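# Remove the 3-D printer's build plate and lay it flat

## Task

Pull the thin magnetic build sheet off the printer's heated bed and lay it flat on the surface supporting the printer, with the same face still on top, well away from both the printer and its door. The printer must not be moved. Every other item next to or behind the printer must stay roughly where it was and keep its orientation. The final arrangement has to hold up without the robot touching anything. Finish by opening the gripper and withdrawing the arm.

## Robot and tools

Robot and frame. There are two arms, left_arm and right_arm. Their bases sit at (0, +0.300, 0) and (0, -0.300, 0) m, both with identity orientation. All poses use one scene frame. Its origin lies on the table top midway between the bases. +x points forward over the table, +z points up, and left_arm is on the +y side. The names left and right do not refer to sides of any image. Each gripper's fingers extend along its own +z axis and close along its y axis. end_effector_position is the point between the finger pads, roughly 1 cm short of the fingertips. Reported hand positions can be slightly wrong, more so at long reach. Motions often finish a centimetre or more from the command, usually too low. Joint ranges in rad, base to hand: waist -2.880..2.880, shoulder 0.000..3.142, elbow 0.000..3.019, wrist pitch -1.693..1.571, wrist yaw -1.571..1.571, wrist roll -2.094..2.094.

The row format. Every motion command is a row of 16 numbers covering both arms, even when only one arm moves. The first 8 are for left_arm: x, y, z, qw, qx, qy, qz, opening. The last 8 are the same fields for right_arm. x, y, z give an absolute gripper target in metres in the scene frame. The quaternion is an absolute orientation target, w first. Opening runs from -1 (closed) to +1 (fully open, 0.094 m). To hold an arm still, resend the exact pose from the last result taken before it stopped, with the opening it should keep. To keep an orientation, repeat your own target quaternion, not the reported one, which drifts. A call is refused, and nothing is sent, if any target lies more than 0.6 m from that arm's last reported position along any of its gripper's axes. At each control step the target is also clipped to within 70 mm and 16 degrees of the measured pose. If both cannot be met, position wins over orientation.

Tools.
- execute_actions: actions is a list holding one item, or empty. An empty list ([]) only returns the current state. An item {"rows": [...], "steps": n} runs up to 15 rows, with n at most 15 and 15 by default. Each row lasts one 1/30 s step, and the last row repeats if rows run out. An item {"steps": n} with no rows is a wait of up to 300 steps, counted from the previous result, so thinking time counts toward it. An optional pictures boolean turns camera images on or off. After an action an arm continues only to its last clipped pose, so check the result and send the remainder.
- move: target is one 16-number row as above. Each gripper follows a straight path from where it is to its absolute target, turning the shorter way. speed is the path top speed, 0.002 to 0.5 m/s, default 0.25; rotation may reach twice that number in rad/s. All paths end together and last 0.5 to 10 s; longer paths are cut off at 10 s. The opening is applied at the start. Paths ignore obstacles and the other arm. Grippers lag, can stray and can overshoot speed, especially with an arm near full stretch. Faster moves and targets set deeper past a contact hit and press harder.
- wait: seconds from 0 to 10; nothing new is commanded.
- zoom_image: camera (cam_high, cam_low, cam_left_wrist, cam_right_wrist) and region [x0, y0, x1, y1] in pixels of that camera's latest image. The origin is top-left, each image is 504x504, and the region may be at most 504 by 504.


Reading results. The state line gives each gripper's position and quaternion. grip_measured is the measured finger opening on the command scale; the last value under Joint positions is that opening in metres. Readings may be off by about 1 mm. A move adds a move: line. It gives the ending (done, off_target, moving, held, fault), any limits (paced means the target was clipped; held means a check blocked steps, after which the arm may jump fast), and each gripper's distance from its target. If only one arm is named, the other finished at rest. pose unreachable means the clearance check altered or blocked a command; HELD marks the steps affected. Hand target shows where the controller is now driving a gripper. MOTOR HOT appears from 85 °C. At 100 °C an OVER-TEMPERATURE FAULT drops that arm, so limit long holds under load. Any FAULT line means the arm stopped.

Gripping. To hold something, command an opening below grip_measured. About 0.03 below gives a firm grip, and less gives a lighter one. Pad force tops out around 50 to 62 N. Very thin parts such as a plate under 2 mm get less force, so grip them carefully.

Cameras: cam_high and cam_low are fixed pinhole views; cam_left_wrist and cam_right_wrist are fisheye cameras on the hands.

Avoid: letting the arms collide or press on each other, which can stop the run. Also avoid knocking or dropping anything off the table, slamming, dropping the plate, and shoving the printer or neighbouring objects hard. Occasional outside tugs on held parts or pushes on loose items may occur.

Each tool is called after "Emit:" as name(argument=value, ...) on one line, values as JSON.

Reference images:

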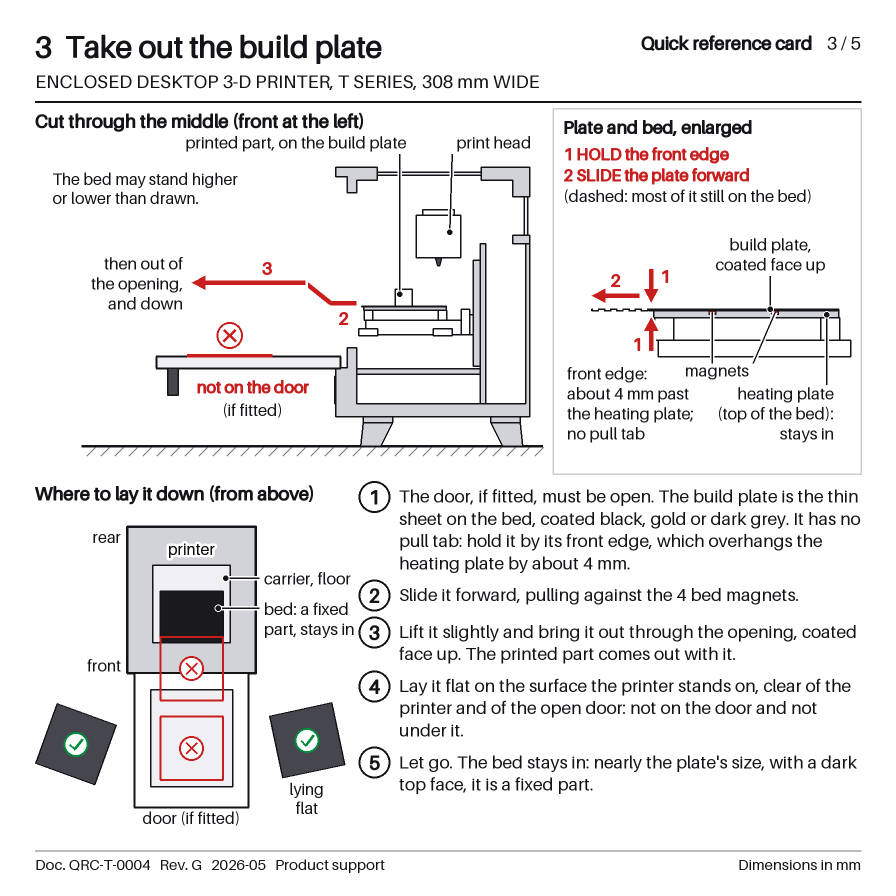

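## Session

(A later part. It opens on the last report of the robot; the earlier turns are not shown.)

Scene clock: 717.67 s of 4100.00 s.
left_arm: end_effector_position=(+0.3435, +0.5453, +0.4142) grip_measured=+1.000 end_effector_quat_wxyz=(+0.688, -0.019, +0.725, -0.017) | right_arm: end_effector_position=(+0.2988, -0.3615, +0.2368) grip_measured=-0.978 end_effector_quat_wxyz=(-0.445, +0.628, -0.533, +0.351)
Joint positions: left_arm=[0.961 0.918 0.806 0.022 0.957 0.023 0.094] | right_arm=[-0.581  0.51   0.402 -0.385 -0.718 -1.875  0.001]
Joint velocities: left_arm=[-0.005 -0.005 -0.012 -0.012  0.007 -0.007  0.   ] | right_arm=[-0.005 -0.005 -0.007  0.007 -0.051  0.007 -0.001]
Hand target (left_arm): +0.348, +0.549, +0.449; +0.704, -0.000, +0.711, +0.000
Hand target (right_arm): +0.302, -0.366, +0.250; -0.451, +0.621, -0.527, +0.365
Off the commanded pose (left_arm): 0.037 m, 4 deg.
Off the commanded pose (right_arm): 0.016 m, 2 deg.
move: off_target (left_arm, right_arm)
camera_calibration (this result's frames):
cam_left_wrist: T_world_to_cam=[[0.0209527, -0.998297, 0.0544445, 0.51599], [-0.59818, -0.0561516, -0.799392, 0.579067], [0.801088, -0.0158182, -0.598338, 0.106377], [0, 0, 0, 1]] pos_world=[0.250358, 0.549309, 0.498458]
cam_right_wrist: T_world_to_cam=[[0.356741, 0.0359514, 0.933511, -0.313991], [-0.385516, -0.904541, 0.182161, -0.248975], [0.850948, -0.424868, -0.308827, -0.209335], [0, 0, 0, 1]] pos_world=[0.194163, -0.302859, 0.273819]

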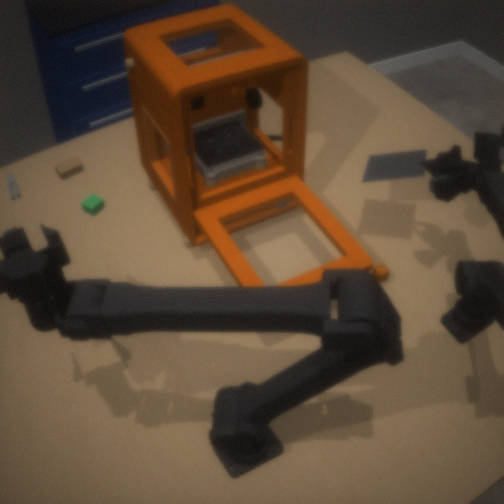

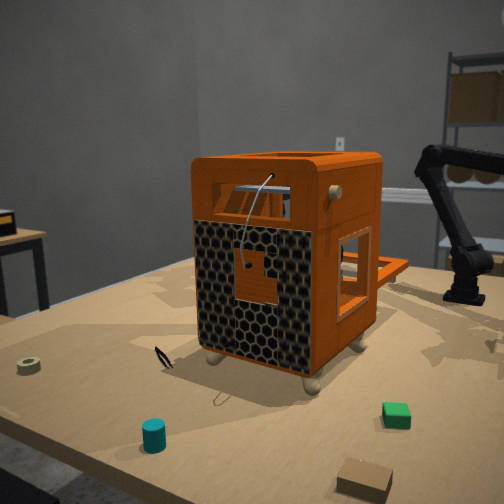

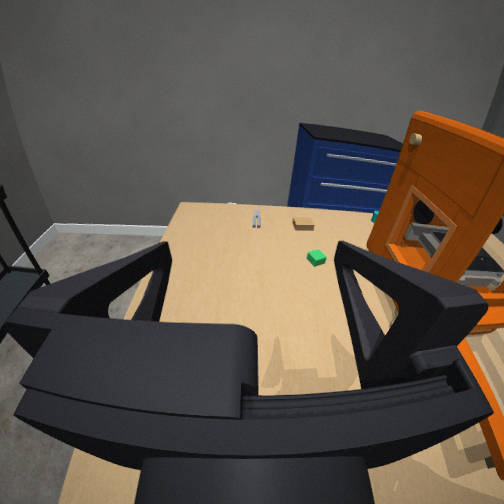

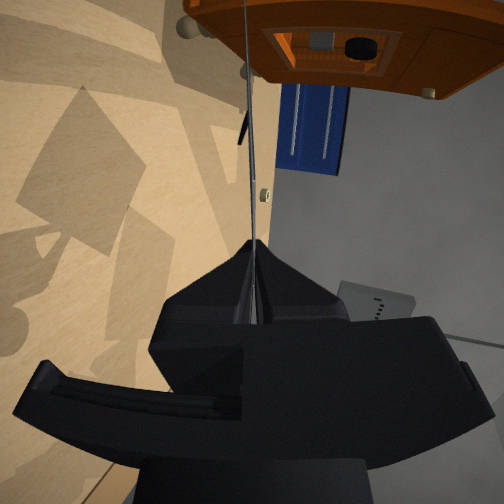

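Emit:
move(target=[0.35,0.55,0.45,0.704,0,0.711,0,1, 0.36,-0.42,0.075,0.44,-0.628,0.527,-0.369,-1], speed=0.06)

Scene clock: 725.60 s of 4100.00 s.
left_arm: end_effector_position=(+0.3435, +0.5453, +0.4142) grip_measured=+1.000 end_effector_quat_wxyz=(+0.688, -0.019, +0.725, -0.017) | right_arm: end_effector_position=(+0.3514, -0.4090, +0.0651) grip_measured=-0.978 end_effector_quat_wxyz=(-0.440, +0.629, -0.541, +0.345)
Joint positions: left_arm=[0.961 0.918 0.806 0.022 0.957 0.023 0.094] | right_arm=[-0.62   1.385  0.24   0.613 -0.74  -1.904  0.001]
Joint velocities: left_arm=[-0.015  0.005 -0.022  0.002 -0.051 -0.11   0.   ] | right_arm=[ 0.005 -0.005  0.017  0.027 -0.066  0.095  0.001]
Hand target (left_arm): +0.348, +0.549, +0.449; +0.704, -0.000, +0.711, +0.000
Hand target (right_arm): +0.359, -0.418, +0.077; -0.440, +0.627, -0.526, +0.369
Off the commanded pose (left_arm): 0.037 m, 4 deg.
Off the commanded pose (right_arm): 0.017 m, 3 deg.
After step 90, 1.57 s passed at rest.
move: off_target (left_arm, right_arm)
camera_calibration (this result's frames):
cam_left_wrist: T_world_to_cam=[[0.0209527, -0.998297, 0.0544445, 0.51599], [-0.59818, -0.0561516, -0.799392, 0.579067], [0.801088, -0.0158182, -0.598338, 0.106377], [0, 0, 0, 1]] pos_world=[0.250358, 0.549309, 0.498458]
cam_right_wrist: T_world_to_cam=[[0.376147, 0.0284478, 0.926123, -0.180214], [-0.389574, -0.902031, 0.185934, -0.238147], [0.840681, -0.430732, -0.328214, -0.324886], [0, 0, 0, 1]] pos_world=[0.248136, -0.349628, 0.104548]

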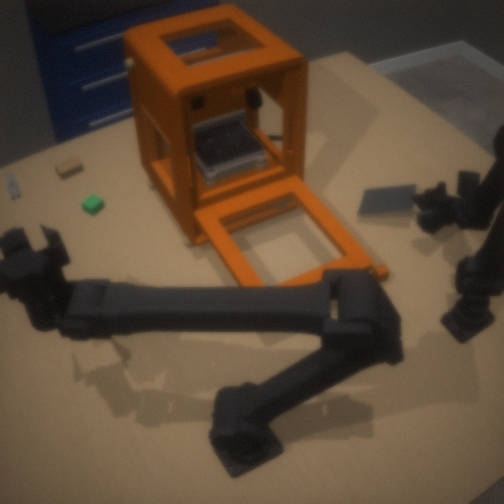

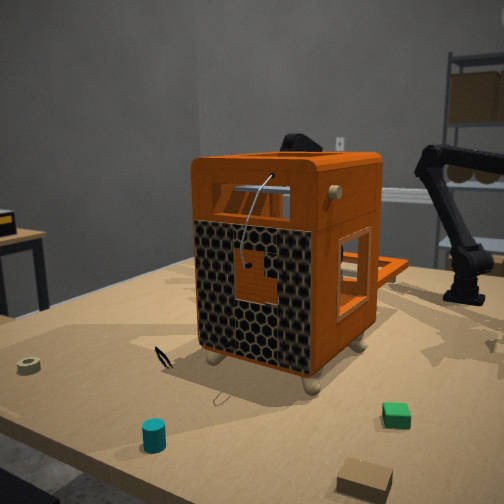

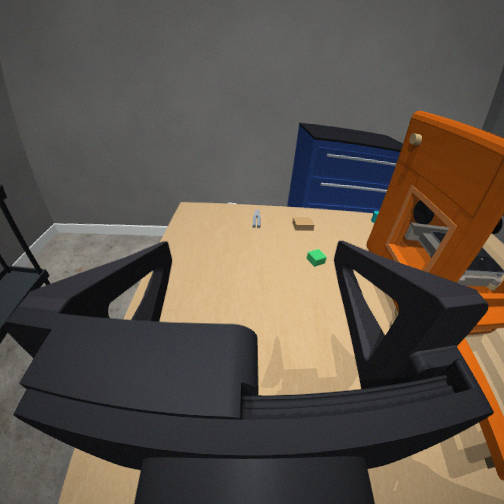

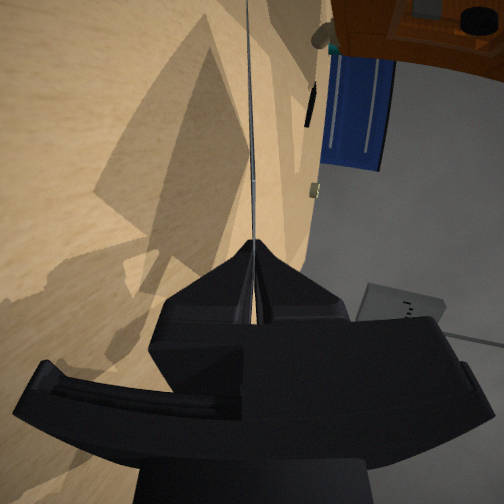

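Open slightly, lower, then withdraw.

Emit:
move(target=[0.35,0.55,0.45,0.704,0,0.711,0,1, 0.35,-0.42,0.045,0.44,-0.628,0.527,-0.369,-0.75], speed=0.02)

Emit:
move(target=[0.35,0.55,0.45,0.704,0,0.711,0,1, 0.29,-0.43,0.045,0.44,-0.628,0.527,-0.369,-0.75], speed=0.025)

Emit:
move(target=[0.35,0.55,0.45,0.704,0,0.711,0,1, 0.22,-0.42,0.15,0.44,-0.628,0.527,-0.369,-0.75], speed=0.1)

Scene clock: 730.50 s of 4100.00 s.
left_arm: end_effector_position=(+0.3435, +0.5453, +0.4142) grip_measured=+1.000 end_effector_quat_wxyz=(+0.688, -0.019, +0.725, -0.017) | right_arm: end_effector_position=(+0.3509, -0.4158, +0.0441) grip_measured=-0.752 end_effector_quat_wxyz=(-0.443, +0.626, -0.532, +0.358)
Joint positions: left_arm=[0.961 0.918 0.806 0.022 0.957 0.023 0.094] | right_arm=[-0.645  1.549  0.231  0.809 -0.765 -1.914  0.012]
Joint velocities: left_arm=[-0.005 -0.015 -0.007  0.007 -0.051 -0.051  0.   ] | right_arm=[ 0.015  0.005  0.022  0.002 -0.007 -0.081 -0.001]
Hand target (left_arm): +0.348, +0.549, +0.449; +0.704, -0.000, +0.711, +0.000
Hand target (right_arm): +0.350, -0.420, +0.046; -0.440, +0.627, -0.527, +0.368
Off the commanded pose (left_arm): 0.037 m, 4 deg.
Off the commanded pose (right_arm): 0.004 m, 1 deg.
move: off_target (left_arm)
camera_calibration (this result's frames):
cam_left_wrist: T_world_to_cam=[[0.0209527, -0.998297, 0.0544445, 0.51599], [-0.59818, -0.0561516, -0.799392, 0.579067], [0.801088, -0.0158182, -0.598338, 0.106377], [0, 0, 0, 1]] pos_world=[0.250358, 0.549309, 0.498458]
cam_right_wrist: T_world_to_cam=[[0.349859, 0.0404636, 0.935928, -0.146562], [-0.394937, -0.899574, 0.186523, -0.237685], [0.849484, -0.43489, -0.298744, -0.340411], [0, 0, 0, 1]] pos_world=[0.246579, -0.355926, 0.0798097]

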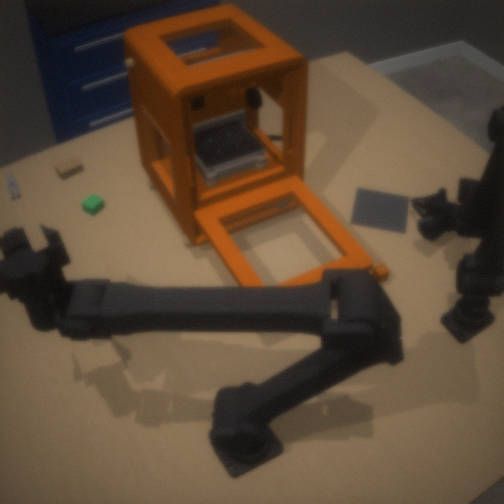

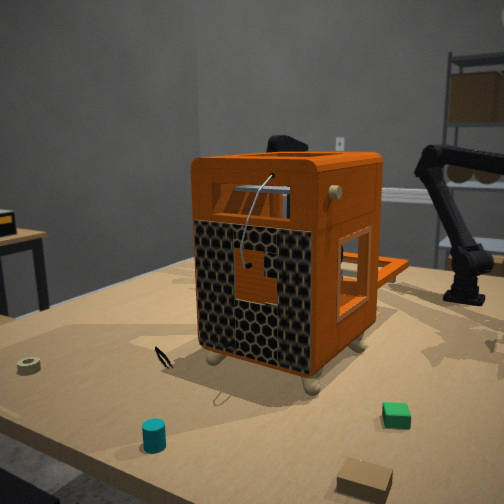

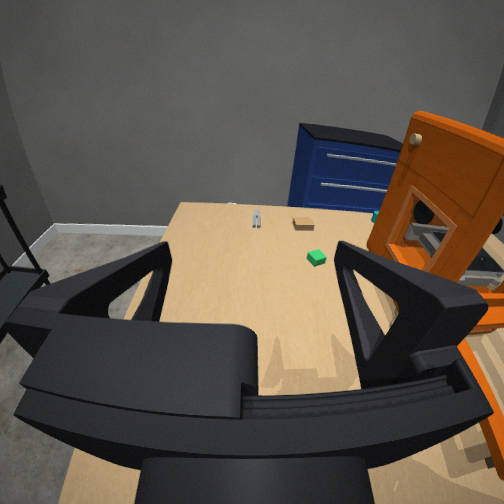

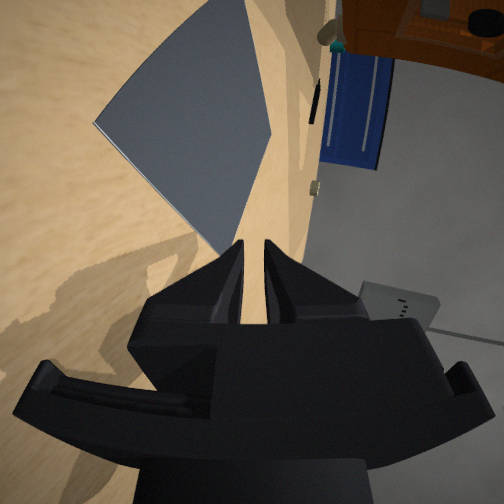

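Scene clock: 733.27 s of 4100.00 s.
left_arm: end_effector_position=(+0.3435, +0.5453, +0.4142) grip_measured=+1.000 end_effector_quat_wxyz=(+0.688, -0.019, +0.725, -0.017) | right_arm: end_effector_position=(+0.2924, -0.4261, +0.0430) grip_measured=-0.752 end_effector_quat_wxyz=(-0.447, +0.620, -0.533, +0.363)
Joint positions: left_arm=[0.961 0.918 0.806 0.022 0.957 0.023 0.094] | right_arm=[-0.859  1.469  0.143  0.713 -0.945 -2.062  0.012]
Joint velocities: left_arm=[-0.015  0.005 -0.012 -0.002  0.051 -0.022  0.   ] | right_arm=[-0.005 -0.005 -0.012 -0.012 -0.066 -0.022  0.001]
Hand target (left_arm): +0.348, +0.549, +0.449; +0.704, -0.000, +0.711, +0.000
Hand target (right_arm): +0.291, -0.429, +0.045; -0.443, +0.622, -0.529, +0.371
Off the commanded pose (left_arm): 0.037 m, 4 deg.
Off the commanded pose (right_arm): 0.005 m, 2 deg.
joint sent to its limit (right arm) — the command would take joint 6 (wrist roll) past its lower limit, so that joint was sent only as far as its limit.
move: off_target (left_arm)
camera_calibration (this result's frames):
cam_left_wrist: T_world_to_cam=[[0.0209527, -0.998297, 0.0544445, 0.51599], [-0.59818, -0.0561516, -0.799392, 0.579067], [0.801088, -0.0158182, -0.598338, 0.106377], [0, 0, 0, 1]] pos_world=[0.250358, 0.549309, 0.498458]
cam_right_wrist: T_world_to_cam=[[0.336032, 0.0327945, 0.941279, -0.124082], [-0.406393, -0.896525, 0.176315, -0.264848], [0.849663, -0.441777, -0.287934, -0.298946], [0, 0, 0, 1]] pos_world=[0.188067, -0.365441, 0.0774163]

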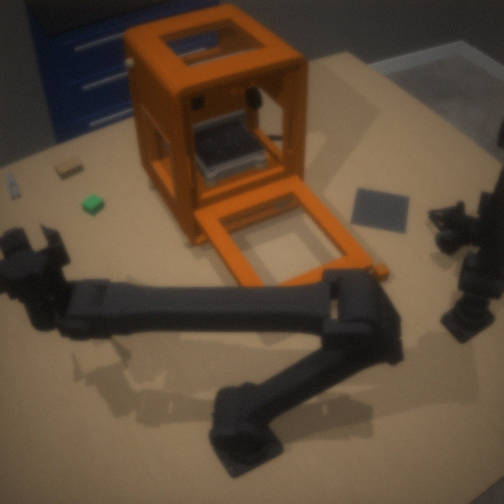

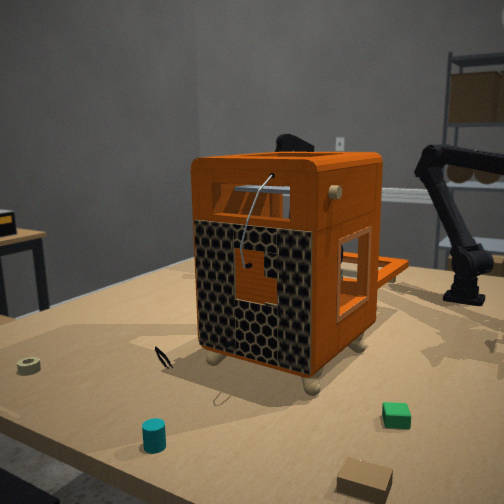

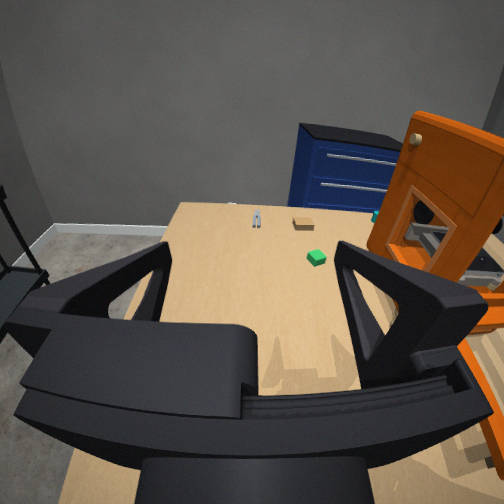

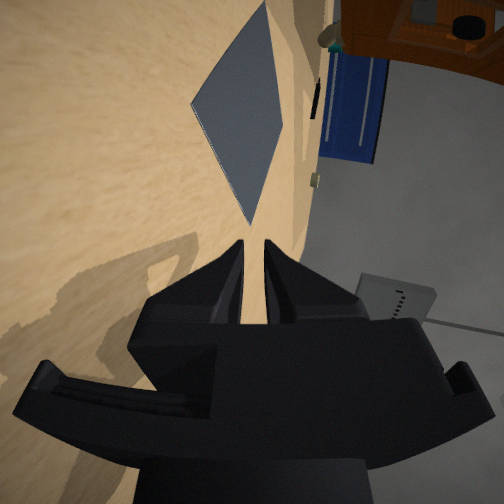

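Scene clock: 735.10 s of 4100.00 s.
left_arm: end_effector_position=(+0.3435, +0.5453, +0.4142) grip_measured=+1.000 end_effector_quat_wxyz=(+0.688, -0.019, +0.725, -0.017) | right_arm: end_effector_position=(+0.2226, -0.4148, +0.1379) grip_measured=-0.752 end_effector_quat_wxyz=(-0.466, +0.554, -0.557, +0.407)
Joint positions: left_arm=[0.961 0.918 0.806 0.022 0.957 0.023 0.094] | right_arm=[-1.149  0.534  0.098 -0.167 -1.146 -2.063  0.012]
Joint velocities: left_arm=[-0.015 -0.015 -0.007  0.002  0.037  0.066  0.   ] | right_arm=[-0.005 -0.005  0.002 -0.017  0.007  0.037  0.   ]
Hand target (left_arm): +0.348, +0.549, +0.449; +0.704, -0.000, +0.711, +0.000
Hand target (right_arm): +0.223, -0.421, +0.147; -0.458, +0.558, -0.551, +0.419
Off the commanded pose (left_arm): 0.037 m, 4 deg.
Off the commanded pose (right_arm): 0.013 m, 11 deg.
joint sent to its limit (right arm) — the command would take joint 6 (wrist roll) past its lower limit, so that joint was sent only as far as its limit.
move: off_target (left_arm, right_arm)
camera_calibration (this result's frames):
cam_left_wrist: T_world_to_cam=[[0.0209527, -0.998297, 0.0544445, 0.51599], [-0.59818, -0.0561516, -0.799392, 0.579067], [0.801088, -0.0158182, -0.598338, 0.106377], [0, 0, 0, 1]] pos_world=[0.250358, 0.549309, 0.498458]
cam_right_wrist: T_world_to_cam=[[0.237592, -0.0536254, 0.969884, -0.208237], [-0.528846, -0.844664, 0.0828495, -0.238093], [0.814783, -0.532604, -0.229045, -0.245402], [0, 0, 0, 1]] pos_world=[0.123511, -0.342977, 0.165483]

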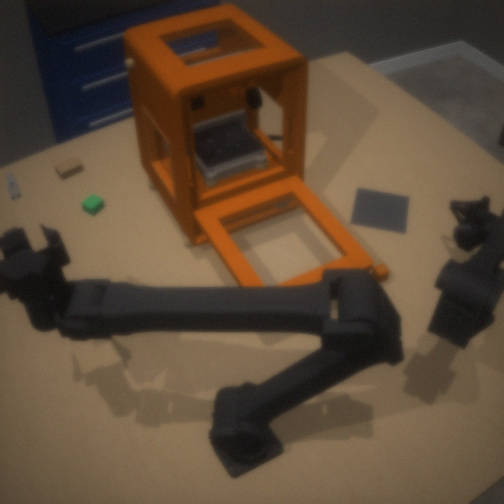

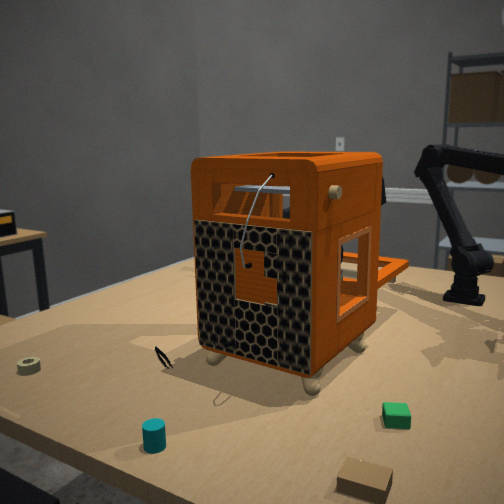

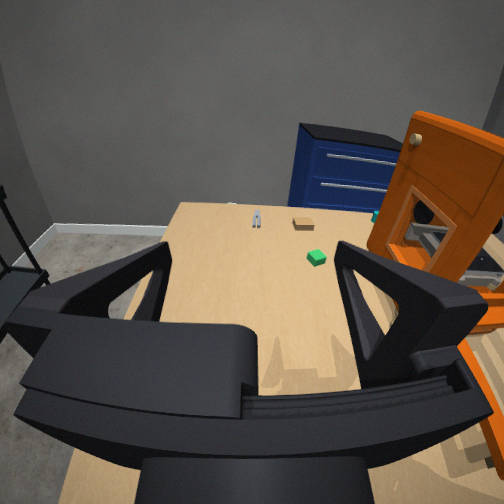

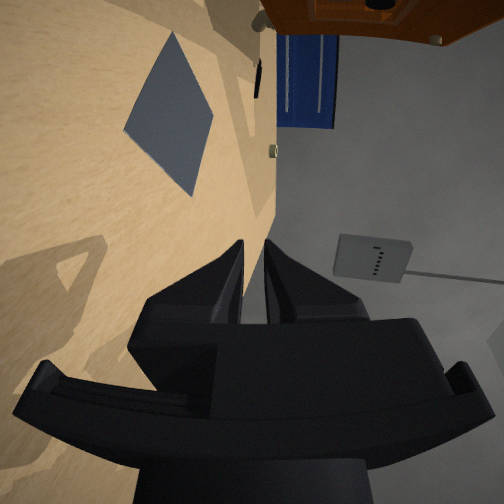

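Emit:
finished_scene(scene=1)

The scene is finished: the task was done.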